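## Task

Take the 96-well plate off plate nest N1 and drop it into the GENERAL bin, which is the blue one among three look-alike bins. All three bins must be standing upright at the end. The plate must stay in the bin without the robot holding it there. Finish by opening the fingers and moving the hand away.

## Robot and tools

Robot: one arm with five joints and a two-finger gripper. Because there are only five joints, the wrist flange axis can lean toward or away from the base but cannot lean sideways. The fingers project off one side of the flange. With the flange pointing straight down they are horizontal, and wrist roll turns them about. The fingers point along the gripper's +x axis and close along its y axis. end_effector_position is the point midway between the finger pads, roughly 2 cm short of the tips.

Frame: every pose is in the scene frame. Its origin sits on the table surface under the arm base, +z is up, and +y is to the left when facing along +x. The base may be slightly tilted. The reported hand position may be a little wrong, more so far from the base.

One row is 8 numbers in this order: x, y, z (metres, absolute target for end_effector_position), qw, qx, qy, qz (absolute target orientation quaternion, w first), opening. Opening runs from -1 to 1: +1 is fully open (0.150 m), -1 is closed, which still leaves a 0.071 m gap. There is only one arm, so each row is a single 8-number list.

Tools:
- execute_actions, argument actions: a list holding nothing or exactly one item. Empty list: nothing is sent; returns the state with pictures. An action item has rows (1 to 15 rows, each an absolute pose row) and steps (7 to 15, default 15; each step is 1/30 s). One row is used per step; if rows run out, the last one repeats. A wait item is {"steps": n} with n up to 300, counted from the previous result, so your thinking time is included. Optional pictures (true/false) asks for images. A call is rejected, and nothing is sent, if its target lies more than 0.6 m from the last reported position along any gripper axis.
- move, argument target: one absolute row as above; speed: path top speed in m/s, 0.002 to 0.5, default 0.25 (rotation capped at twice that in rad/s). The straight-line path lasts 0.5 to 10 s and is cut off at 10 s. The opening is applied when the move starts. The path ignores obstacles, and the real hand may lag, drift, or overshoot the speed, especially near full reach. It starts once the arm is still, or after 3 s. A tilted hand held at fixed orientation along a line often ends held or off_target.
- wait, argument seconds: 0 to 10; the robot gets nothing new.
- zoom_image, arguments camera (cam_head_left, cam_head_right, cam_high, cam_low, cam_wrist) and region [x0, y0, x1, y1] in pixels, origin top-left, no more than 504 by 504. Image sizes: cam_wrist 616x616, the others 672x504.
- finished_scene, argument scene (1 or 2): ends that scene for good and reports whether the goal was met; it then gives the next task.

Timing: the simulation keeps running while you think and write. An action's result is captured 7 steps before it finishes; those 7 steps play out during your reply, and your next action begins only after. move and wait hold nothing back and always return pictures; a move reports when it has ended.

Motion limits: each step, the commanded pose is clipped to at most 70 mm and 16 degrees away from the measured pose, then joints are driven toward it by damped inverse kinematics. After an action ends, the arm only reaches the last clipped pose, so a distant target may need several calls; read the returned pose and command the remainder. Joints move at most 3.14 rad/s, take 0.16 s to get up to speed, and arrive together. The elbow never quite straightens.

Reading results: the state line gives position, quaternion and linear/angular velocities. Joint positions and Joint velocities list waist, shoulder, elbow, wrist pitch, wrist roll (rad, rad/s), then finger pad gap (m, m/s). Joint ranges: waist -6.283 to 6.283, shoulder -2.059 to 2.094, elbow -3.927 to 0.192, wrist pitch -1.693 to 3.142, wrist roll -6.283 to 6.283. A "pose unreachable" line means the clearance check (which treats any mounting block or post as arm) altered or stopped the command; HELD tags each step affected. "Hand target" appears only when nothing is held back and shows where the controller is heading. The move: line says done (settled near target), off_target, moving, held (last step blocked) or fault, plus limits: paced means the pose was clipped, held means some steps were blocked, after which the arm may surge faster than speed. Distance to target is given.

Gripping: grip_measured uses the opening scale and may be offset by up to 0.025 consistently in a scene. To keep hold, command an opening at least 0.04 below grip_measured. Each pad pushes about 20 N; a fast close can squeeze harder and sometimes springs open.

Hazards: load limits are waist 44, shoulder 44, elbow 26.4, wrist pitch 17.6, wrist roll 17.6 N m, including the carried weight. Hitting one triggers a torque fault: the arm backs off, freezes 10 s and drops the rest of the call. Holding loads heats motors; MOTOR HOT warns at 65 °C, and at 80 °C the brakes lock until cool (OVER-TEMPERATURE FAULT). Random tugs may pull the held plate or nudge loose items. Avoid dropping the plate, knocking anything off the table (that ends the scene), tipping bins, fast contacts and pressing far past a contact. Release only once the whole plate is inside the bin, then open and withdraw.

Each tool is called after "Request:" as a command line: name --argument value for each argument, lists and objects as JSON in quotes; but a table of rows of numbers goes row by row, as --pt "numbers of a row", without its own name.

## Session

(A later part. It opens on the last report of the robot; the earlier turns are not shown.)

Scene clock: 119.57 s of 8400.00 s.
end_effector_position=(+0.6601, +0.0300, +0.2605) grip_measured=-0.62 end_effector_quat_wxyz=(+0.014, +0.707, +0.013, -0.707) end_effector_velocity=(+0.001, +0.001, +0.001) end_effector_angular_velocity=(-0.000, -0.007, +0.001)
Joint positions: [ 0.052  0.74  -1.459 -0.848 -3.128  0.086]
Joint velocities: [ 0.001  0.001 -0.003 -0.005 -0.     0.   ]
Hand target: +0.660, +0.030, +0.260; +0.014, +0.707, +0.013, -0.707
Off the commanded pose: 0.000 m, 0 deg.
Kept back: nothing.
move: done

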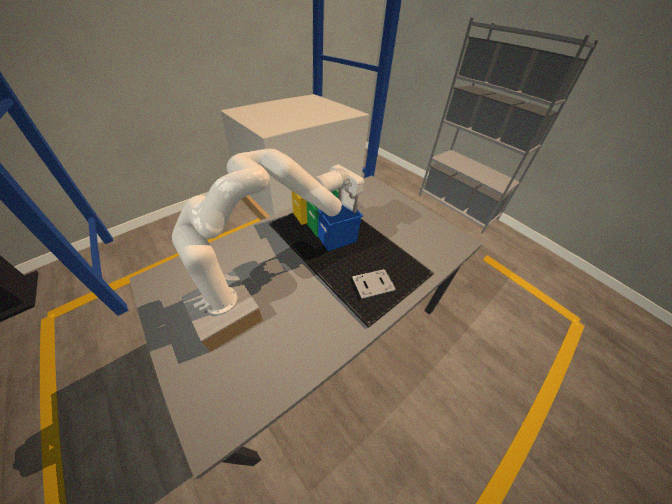

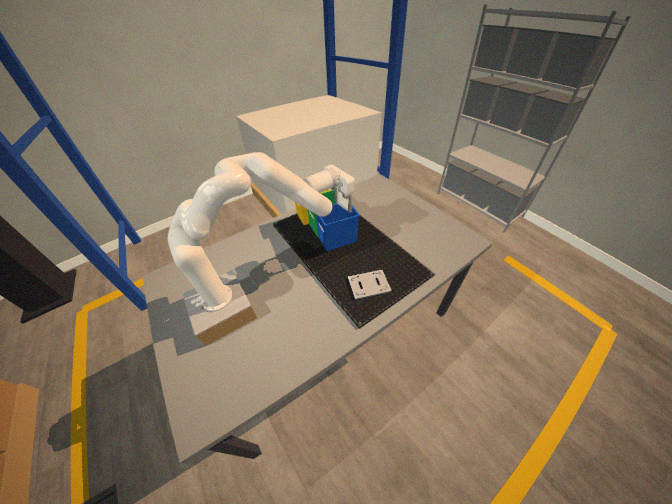

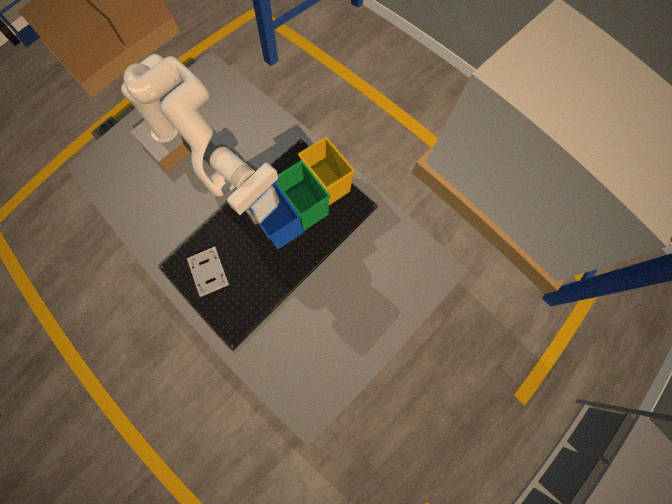

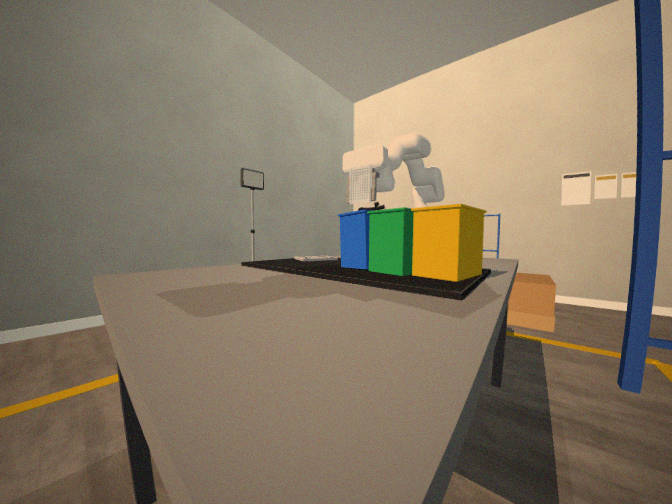

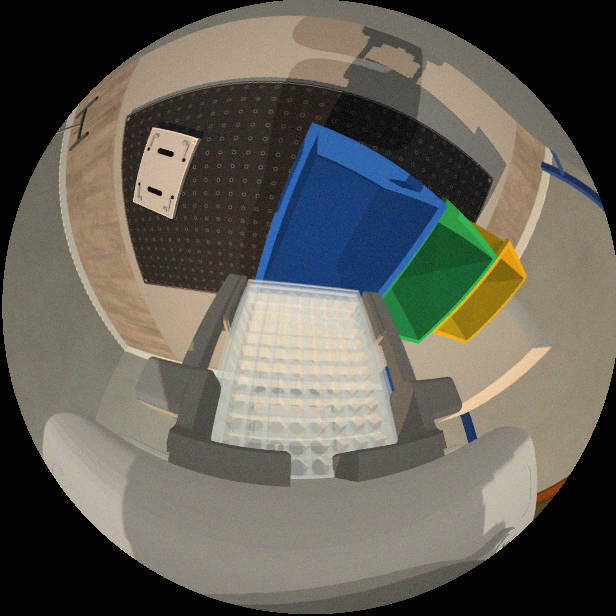

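Request:
move --target '[0.64,0.04,0.26,0,-0.707,0,0.707,-0.9]' --speed 0.05

Scene clock: 121.13 s of 8400.00 s.
end_effector_position=(+0.6401, +0.0396, +0.2600) grip_measured=-0.62 end_effector_quat_wxyz=(+0.014, +0.706, +0.022, -0.707) end_effector_velocity=(-0.001, -0.000, -0.000) end_effector_angular_velocity=(+0.001, -0.000, -0.001)
Joint positions: [ 0.065  0.685 -1.36  -0.891 -3.115  0.086]
Joint velocities: [-0.001 -0.002  0.005 -0.003  0.001  0.   ]
Hand target: +0.640, +0.040, +0.260; +0.014, +0.706, +0.023, -0.707
Off the commanded pose: 0.000 m, 3 deg.
Kept back: nothing.
move: off_target

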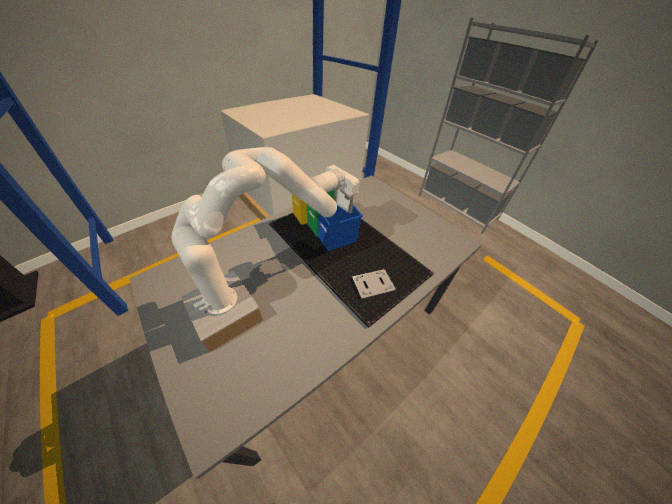

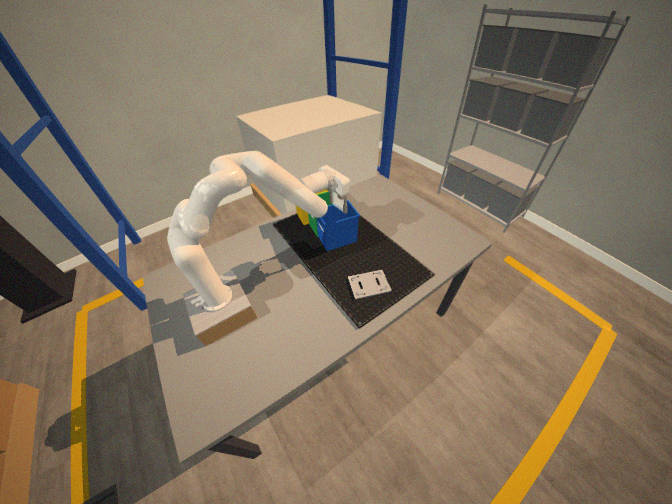

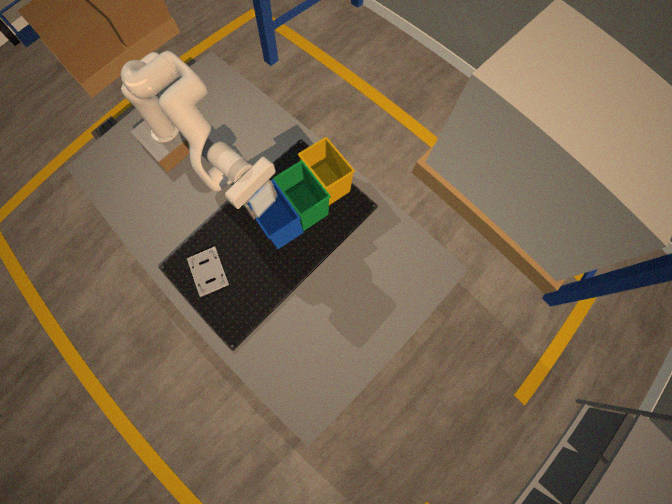

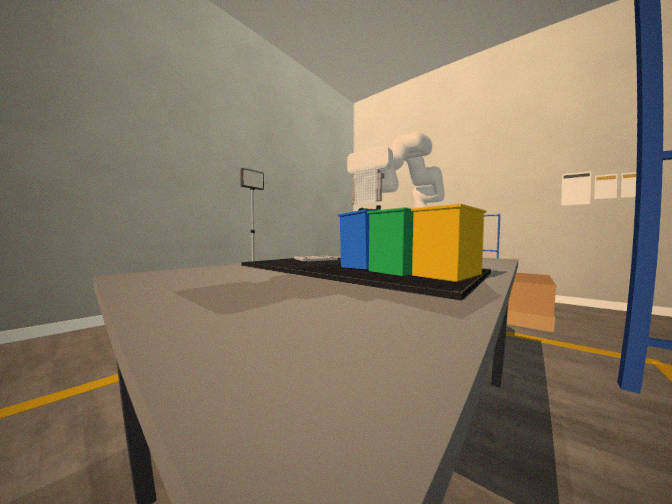

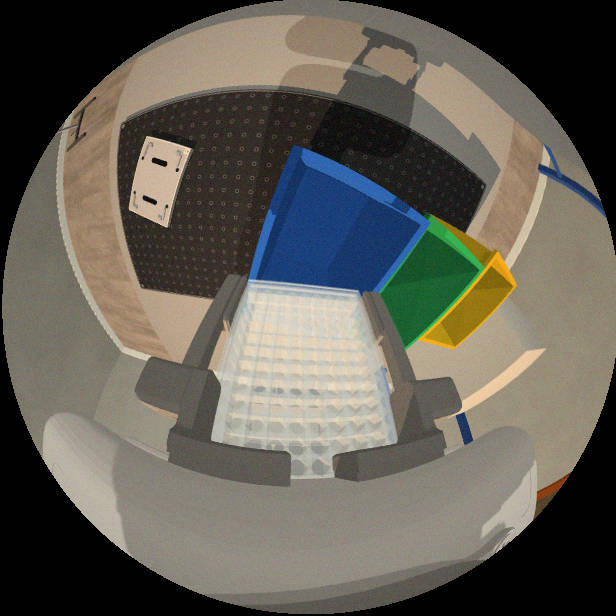

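Request:
move --target '[0.64,0.04,0.235,0,-0.707,0,0.707,-0.9]' --speed 0.03

Request:
zoom_image --camera "cam_head_right" --region '[260,140,420,260]'

Request:
zoom_image --camera "cam_high" --region '[200,130,380,270]'

Scene clock: 123.00 s of 8400.00 s.
end_effector_position=(+0.6400, +0.0397, +0.2352) grip_measured=-0.62 end_effector_quat_wxyz=(+0.014, +0.706, +0.023, -0.707) end_effector_velocity=(+0.001, +0.000, +0.001) end_effector_angular_velocity=(+0.000, -0.005, +0.000)
Joint positions: [ 0.065  0.741 -1.37  -0.936 -3.114  0.086]
Joint velocities: [ 0.     0.001 -0.003 -0.003  0.    -0.   ]
Hand target: +0.640, +0.040, +0.235; +0.014, +0.706, +0.023, -0.707
Off the commanded pose: 0.000 m, 3 deg.
Kept back: nothing.
move: off_target

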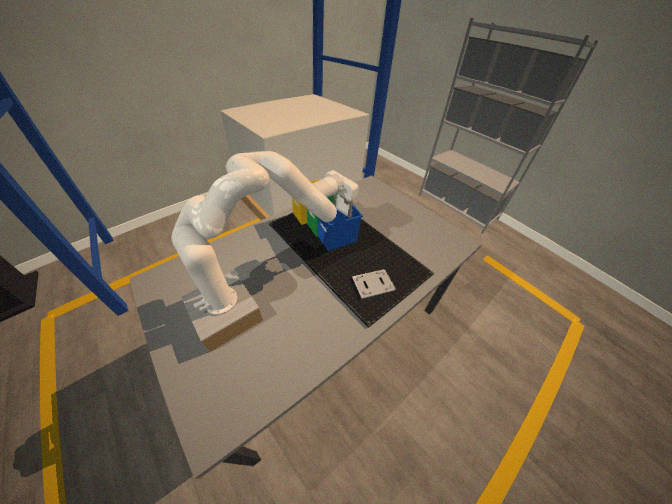

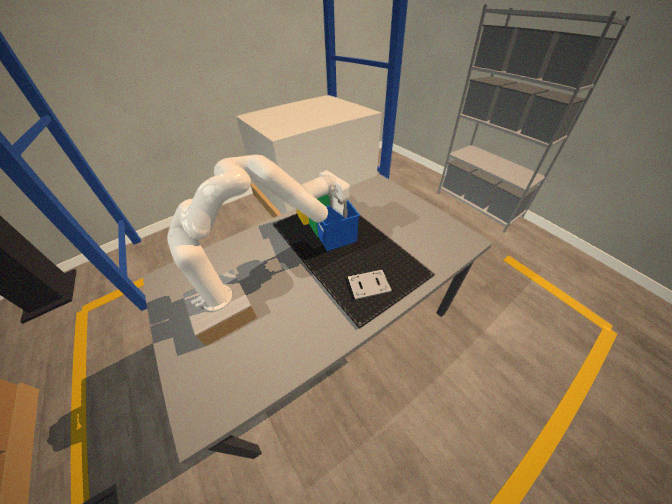

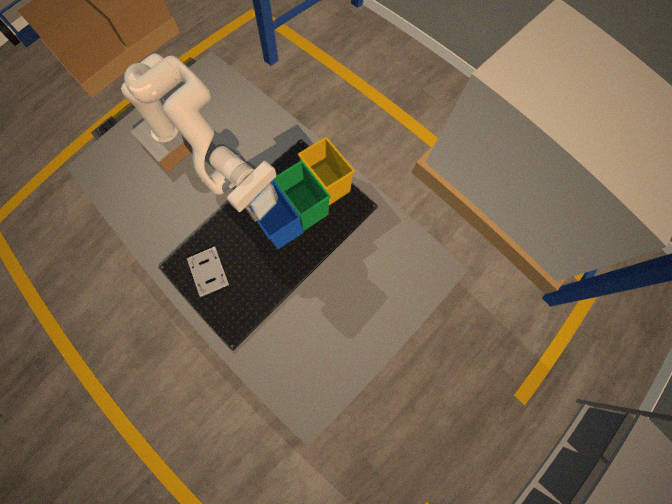

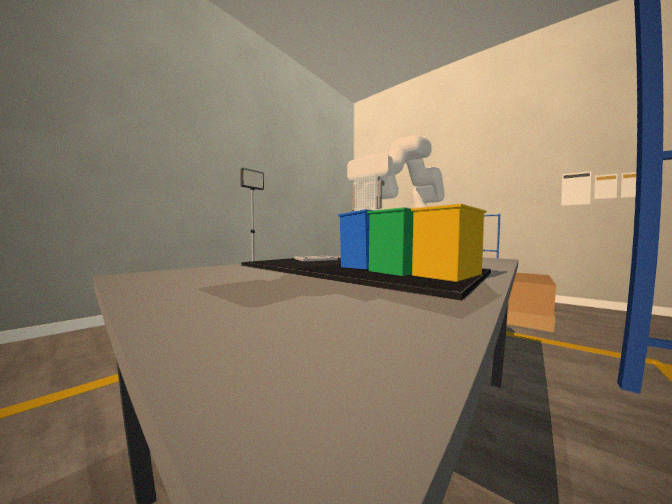

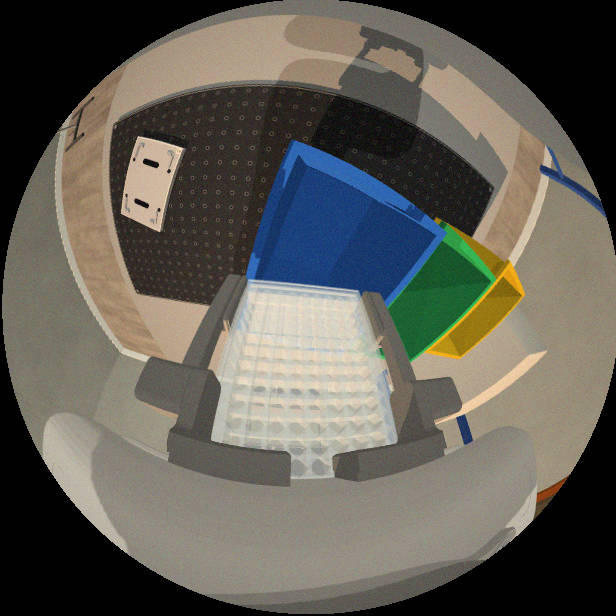

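Region (260, 140, 420, 260) of cam_head_right's 672x504 image, scaled by 3.150, with more detail than that image has; it fills the top 378 rows of this view, and the rest is white.

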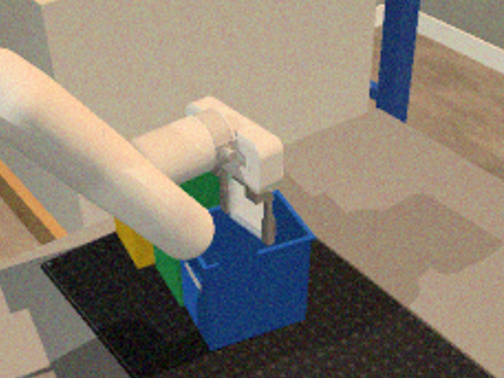

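Region (200, 130, 380, 270) of cam_high's 672x504 image, scaled by 2.800, with more detail than that image has.

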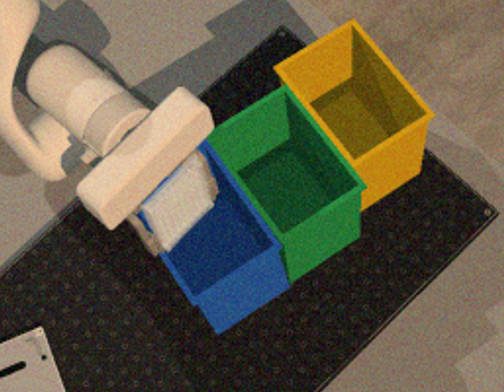

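Request:
move --target '[0.68,0.05,0.235,0,-0.707,0,0.707,-0.9]' --speed 0.04

Request:
zoom_image --camera "cam_high" --region '[200,130,380,270]'

Request:
zoom_image --camera "cam_head_left" --region '[260,140,420,260]'

Scene clock: 124.70 s of 8400.00 s.
end_effector_position=(+0.6798, +0.0497, +0.2350) grip_measured=-0.62 end_effector_quat_wxyz=(+0.018, +0.706, +0.027, -0.707) end_effector_velocity=(+0.001, +0.000, +0.000) end_effector_angular_velocity=(-0.000, +0.002, +0.000)
Joint positions: [ 0.077  0.856 -1.586 -0.836 -3.113  0.086]
Joint velocities: [ 0.     0.003 -0.006  0.005 -0.     0.   ]
Hand target: +0.680, +0.050, +0.235; +0.018, +0.706, +0.027, -0.707
Off the commanded pose: 0.000 m, 4 deg.
Kept back: nothing.
move: off_target

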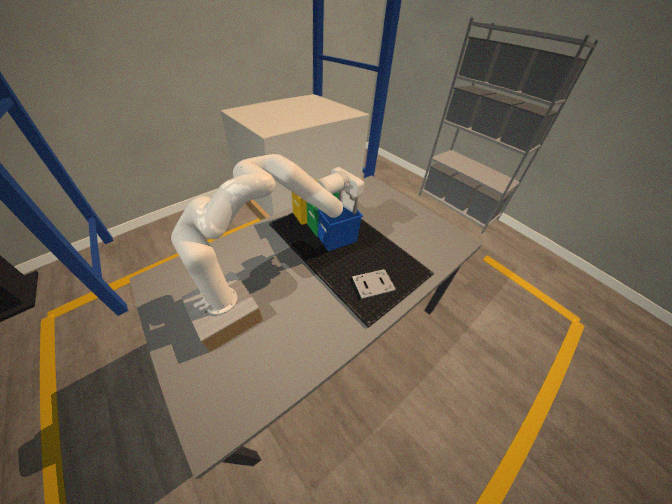

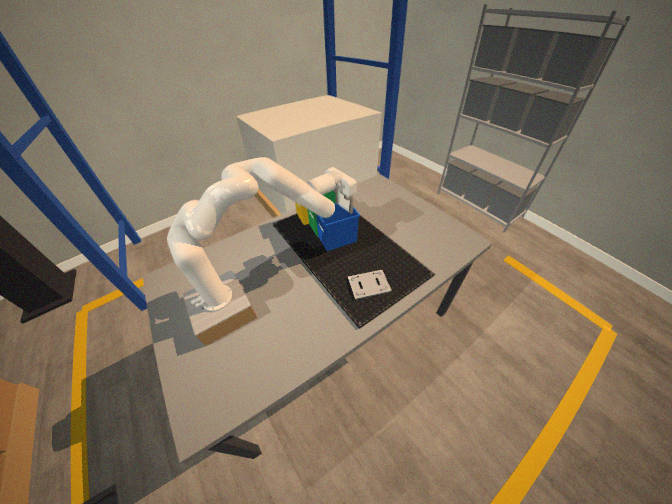

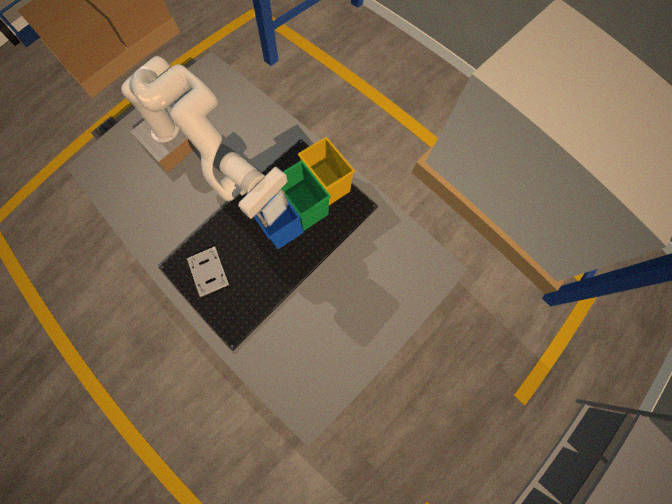

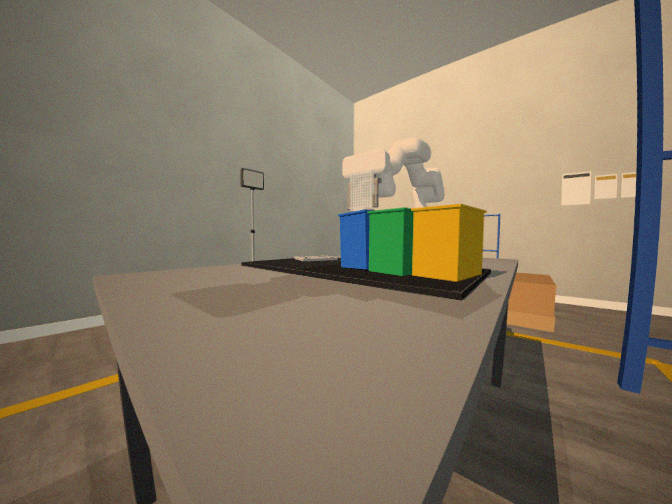

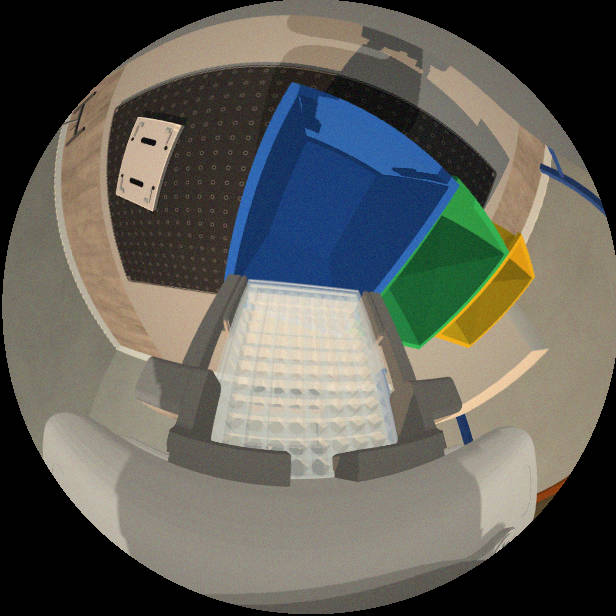

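Region (200, 130, 380, 270) of cam_high's 672x504 image, scaled by 2.800, with more detail than that image has.

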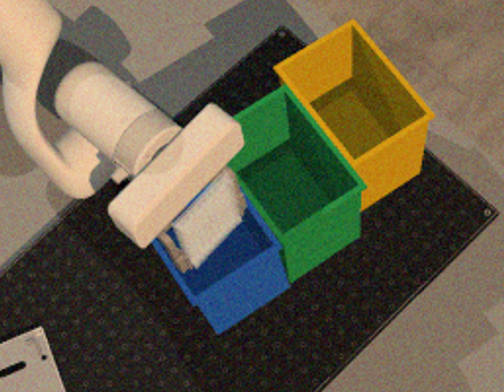

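Region (260, 140, 420, 260) of cam_head_left's 672x504 image, scaled by 3.150, with more detail than that image has; it fills the top 378 rows of this view, and the rest is white.

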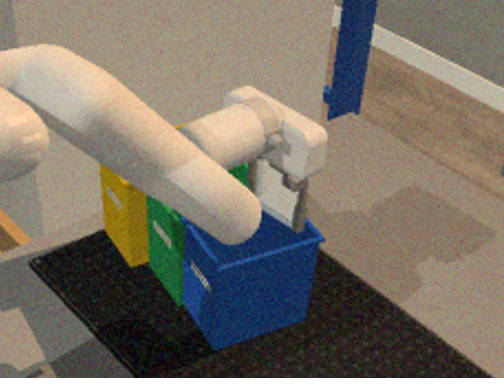

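Request:
move --target '[0.63,0.045,0.235,0,-0.707,0,0.707,-0.9]' --speed 0.05

Request:
move --target '[0.63,0.045,0.2,0,-0.707,0,0.707,-0.9]' --speed 0.03

Request:
zoom_image --camera "cam_head_left" --region '[260,140,420,260]'

Scene clock: 126.40 s of 8400.00 s.
end_effector_position=(+0.6303, +0.0446, +0.2350) grip_measured=-0.62 end_effector_quat_wxyz=(+0.016, +0.706, +0.026, -0.707) end_effector_velocity=(-0.001, +0.001, -0.000) end_effector_angular_velocity=(+0.001, -0.001, +0.002)
Joint positions: [ 0.073  0.716 -1.324 -0.957 -3.112  0.086]
Joint velocities: [ 0.002 -0.003  0.006 -0.005  0.001  0.   ]
Hand target: +0.630, +0.045, +0.235; +0.016, +0.706, +0.026, -0.707
Off the commanded pose: 0.000 m, 4 deg.
Kept back: nothing.
move: off_target

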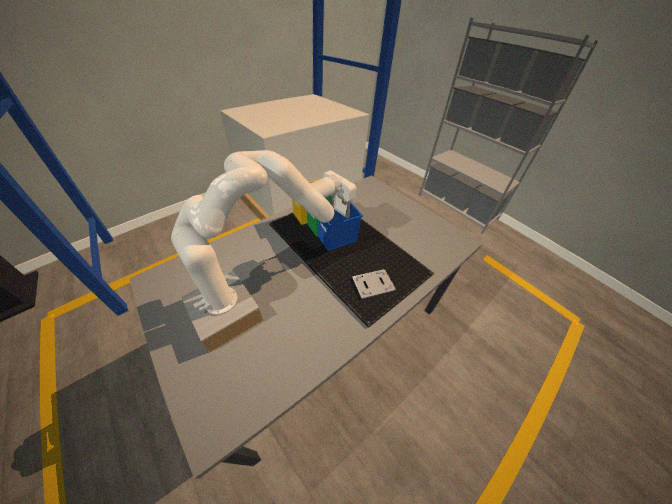

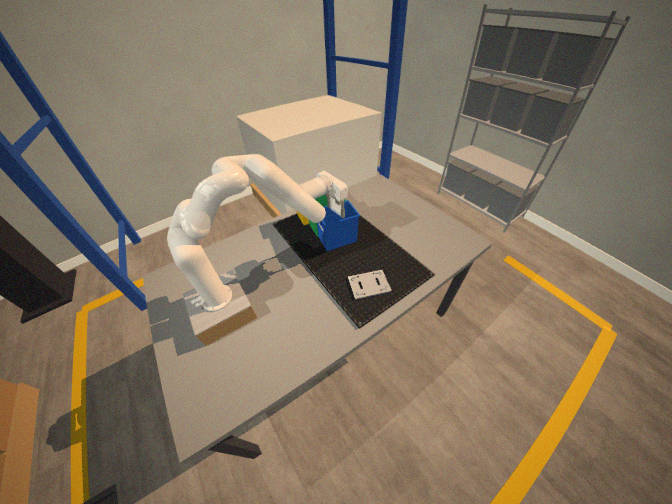

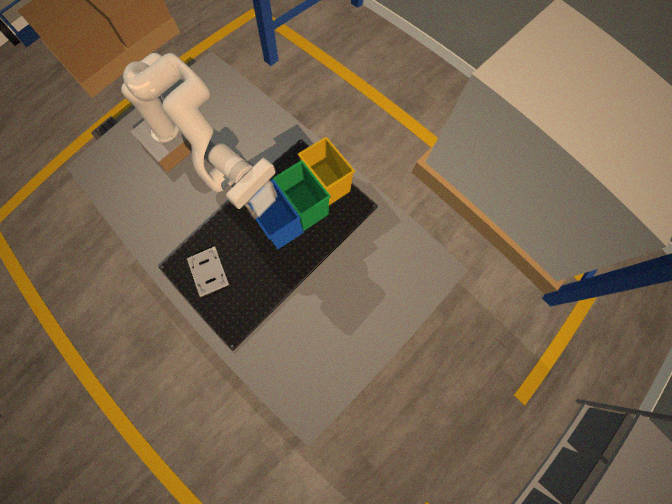

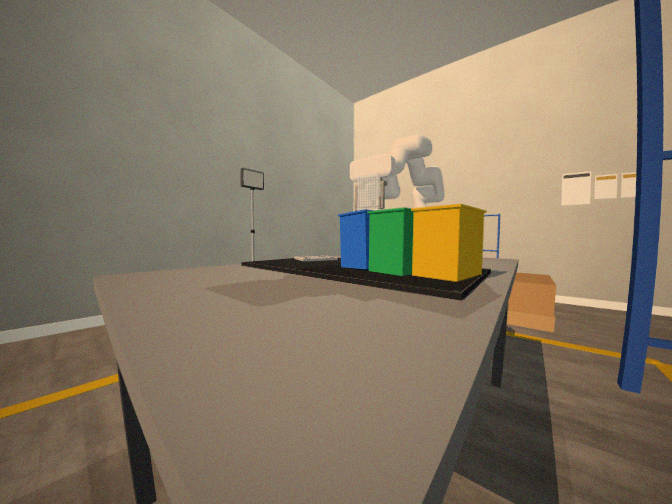

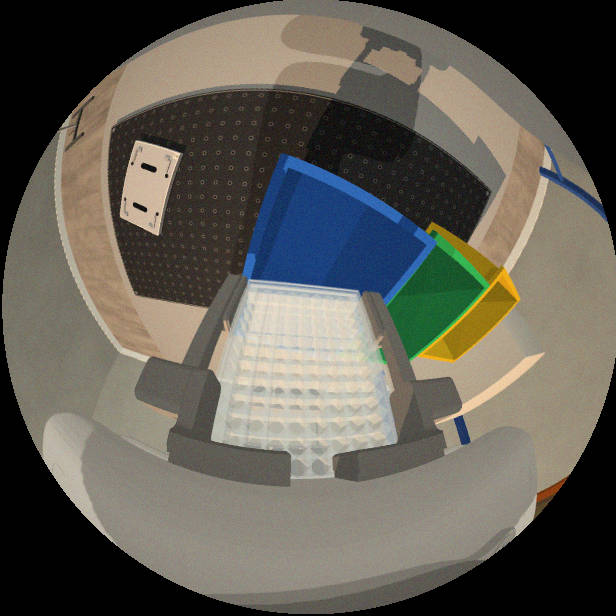

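Scene clock: 127.80 s of 8400.00 s.
end_effector_position=(+0.6339, +0.0449, +0.2136) grip_measured=-0.61 end_effector_quat_wxyz=(+0.017, +0.715, +0.027, -0.699) end_effector_velocity=(-0.001, +0.000, +0.000) end_effector_angular_velocity=(+0.004, -0.001, -0.000)
Joint positions: [ 0.074  0.781 -1.35  -1.021 -3.114  0.086]
Joint velocities: [-0.    -0.003  0.005 -0.003  0.004  0.   ]
Hand target: +0.630, +0.045, +0.200; +0.017, +0.706, +0.027, -0.707
Off the commanded pose: 0.014 m, 4 deg.
Kept back: nothing.
move: off_target

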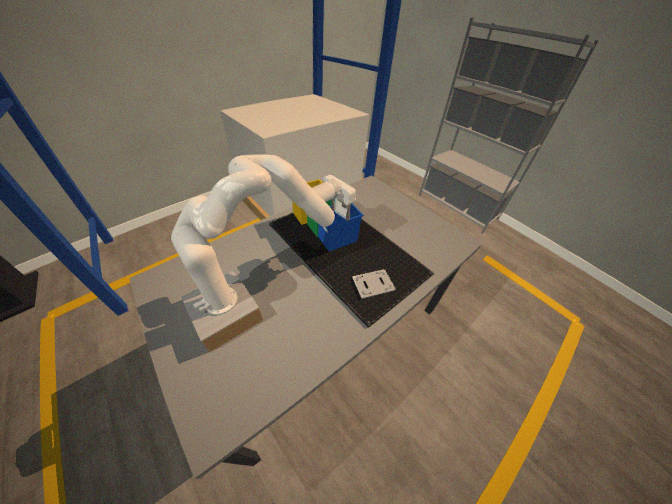

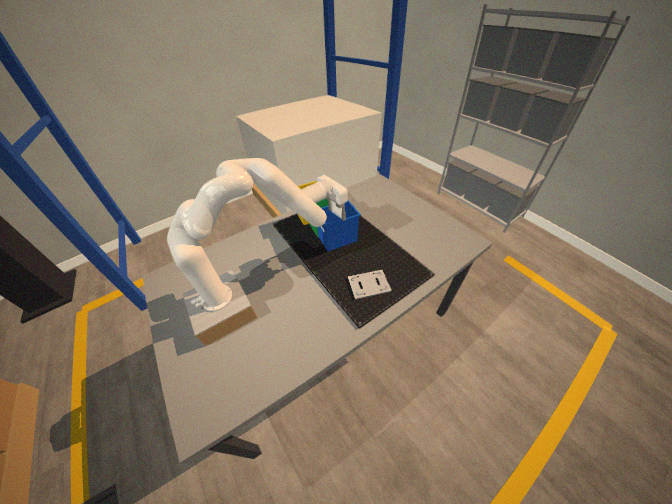

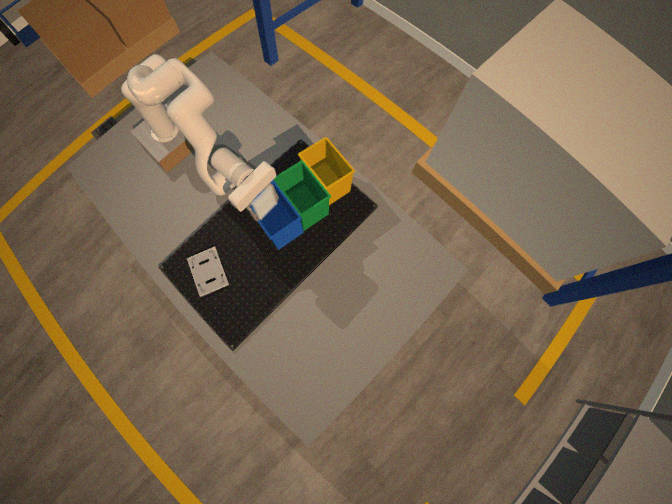

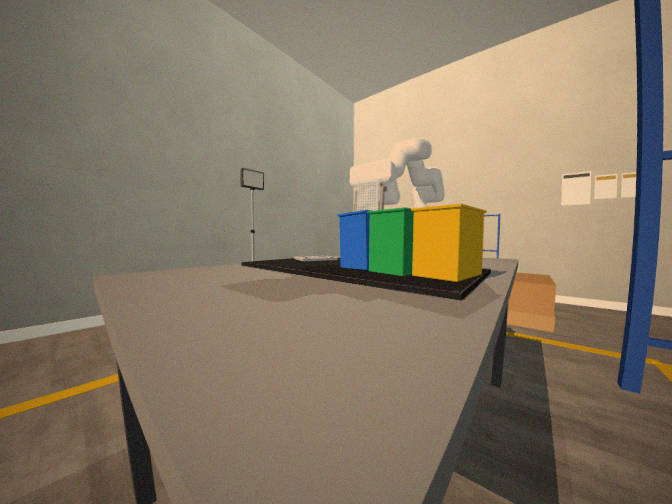

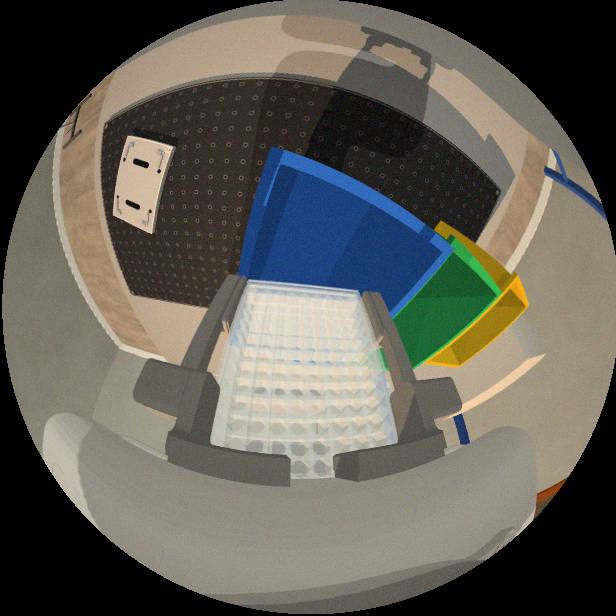

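Region (260, 140, 420, 260) of cam_head_left's 672x504 image, scaled by 3.150, with more detail than that image has; it fills the top 378 rows of this view, and the rest is white.

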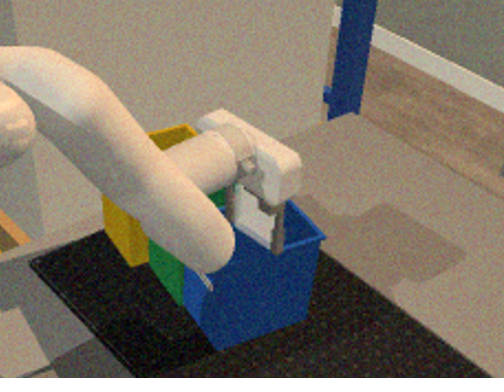

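Request:
move --target '[0.655,0.05,0.225,0,-0.707,0,0.707,-0.9]' --speed 0.03

Request:
move --target '[0.655,0.05,0.17,0,-0.707,0,0.707,-0.9]' --speed 0.03

Request:
zoom_image --camera "cam_head_left" --region '[260,140,420,260]'

Scene clock: 130.50 s of 8400.00 s.
end_effector_position=(+0.6548, +0.0497, +0.2247) grip_measured=-0.62 end_effector_quat_wxyz=(+0.018, +0.706, +0.029, -0.708) end_effector_velocity=(+0.001, -0.000, +0.001) end_effector_angular_velocity=(-0.000, +0.001, -0.000)
Joint positions: [ 0.079  0.806 -1.455 -0.916 -3.111  0.086]
Joint velocities: [-0.     0.    -0.004  0.005 -0.     0.   ]
Hand target: +0.655, +0.050, +0.225; +0.018, +0.706, +0.029, -0.707
Off the commanded pose: 0.000 m, 4 deg.
Kept back: nothing.
move: off_target

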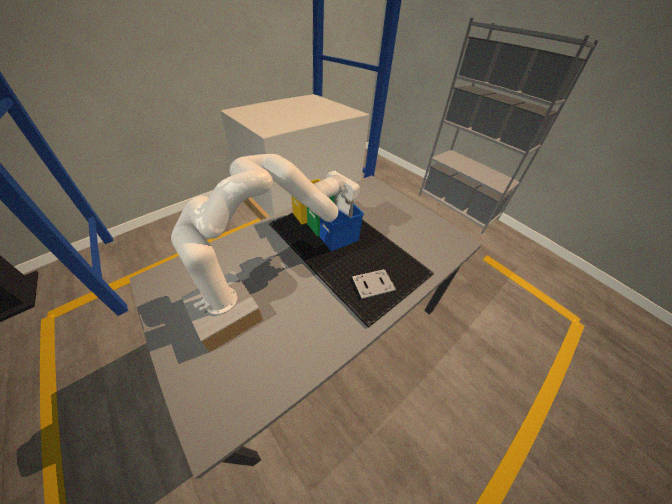

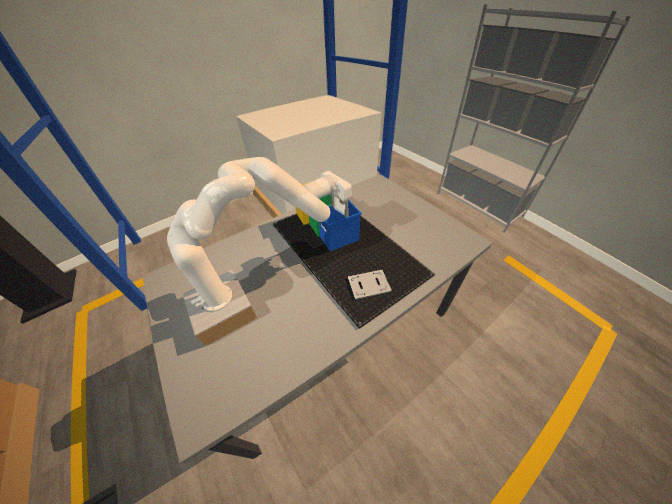

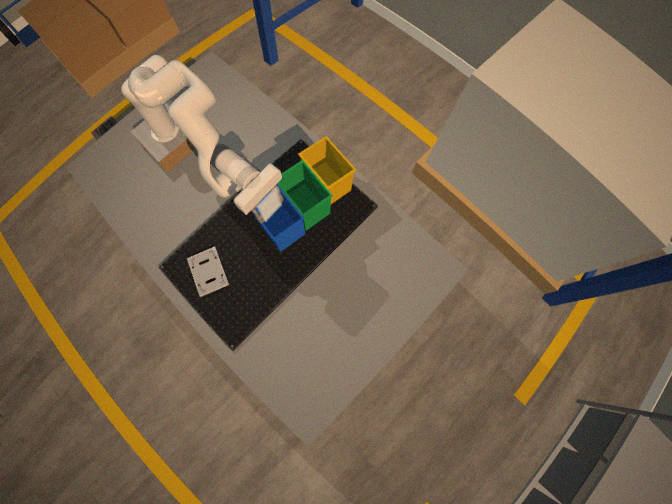

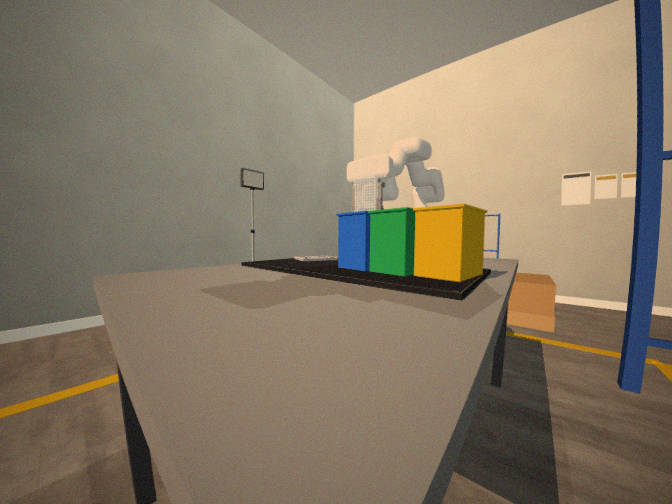

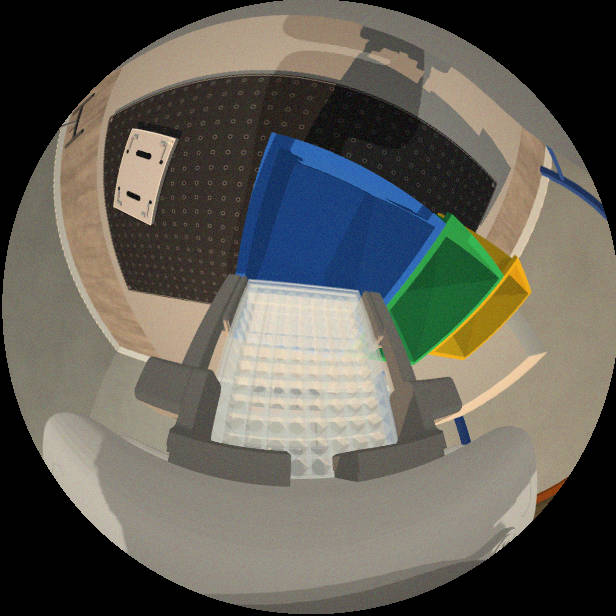

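Scene clock: 142.30 s of 8400.00 s.
end_effector_position=(+0.6743, +0.0498, +0.2507) grip_measured=-0.62 end_effector_quat_wxyz=(+0.022, +0.750, +0.026, -0.661) end_effector_velocity=(-0.000, -0.001, -0.000) end_effector_angular_velocity=(-0.001, +0.000, -0.001)
Joint positions: [ 0.079  0.824 -1.512 -1.004 -3.124  0.086]
Joint velocities: [-0.001 -0.     0.001 -0.    -0.001  0.   ]
Hand target: +0.674, +0.050, +0.251; +0.022, +0.750, +0.026, -0.661
Off the commanded pose: 0.083 m, 8 deg.
TORQUE FAULT: the external load on joint 2 (shoulder) reached its load limit, and the arm stopped for 10 seconds. The arm's remaining commands of this call were not run. Joint 2 (shoulder) moved back by up to 3 degrees. The arm holds there, with its grip as last carried out, and accepts commands again: back off and push less far. The arm stops again, at the same cost, whenever a joint's load reaches its limit.
Kept back: nothing.
move: fault

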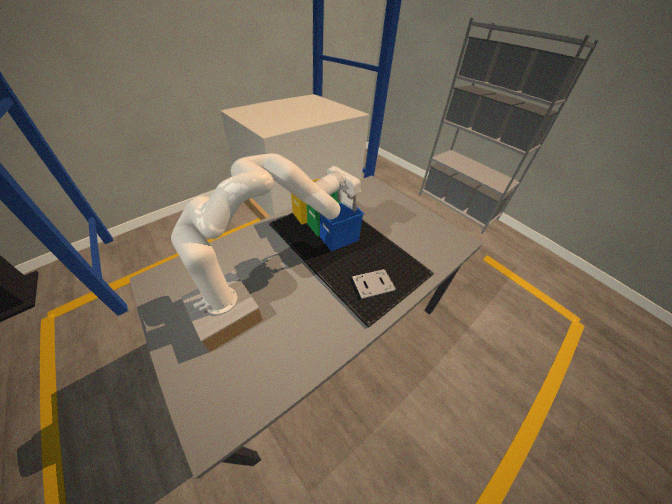

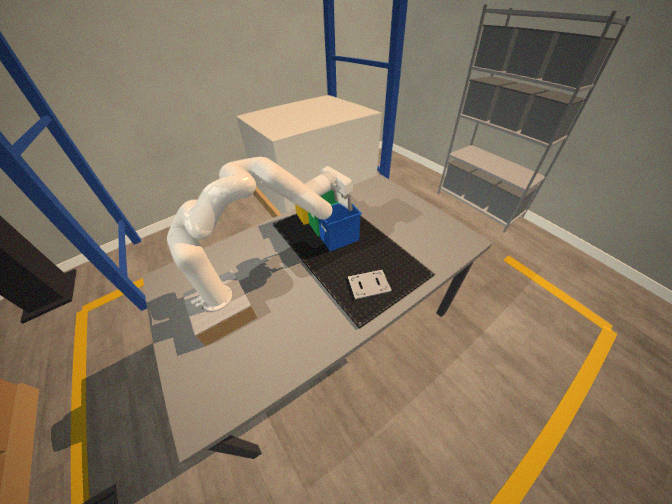

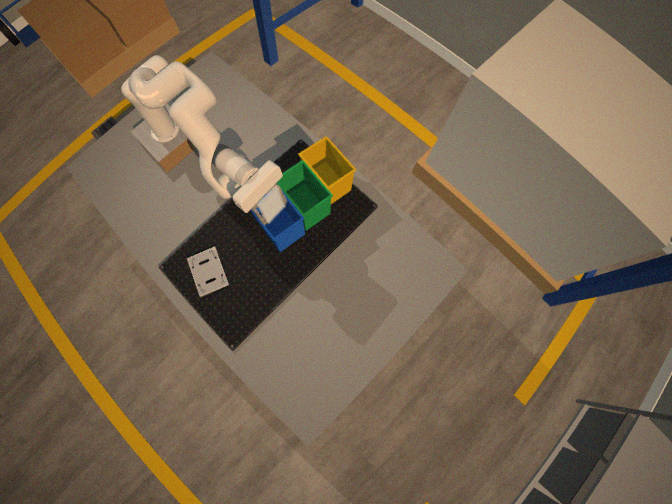

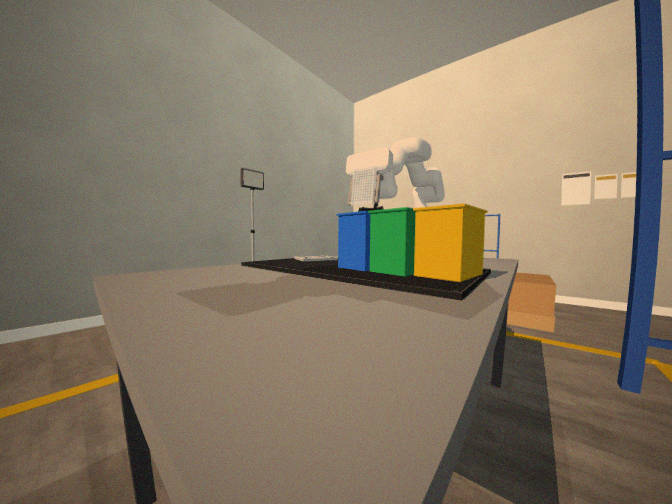

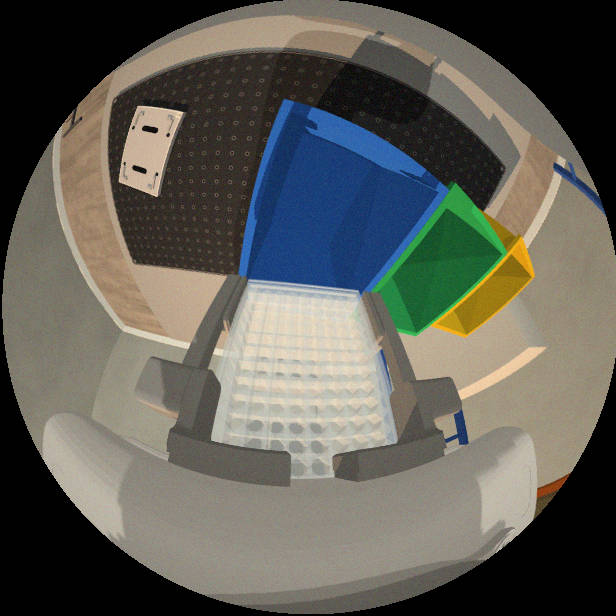

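Region (260, 140, 420, 260) of cam_head_left's 672x504 image, scaled by 3.150, with more detail than that image has; it fills the top 378 rows of this view, and the rest is white.

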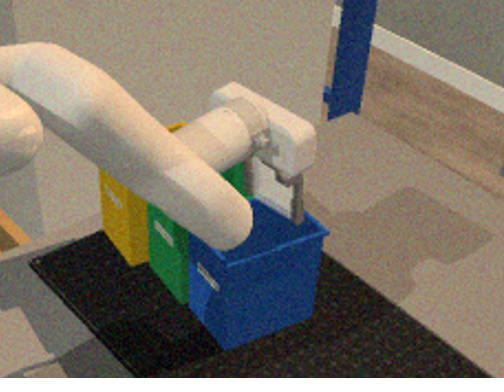

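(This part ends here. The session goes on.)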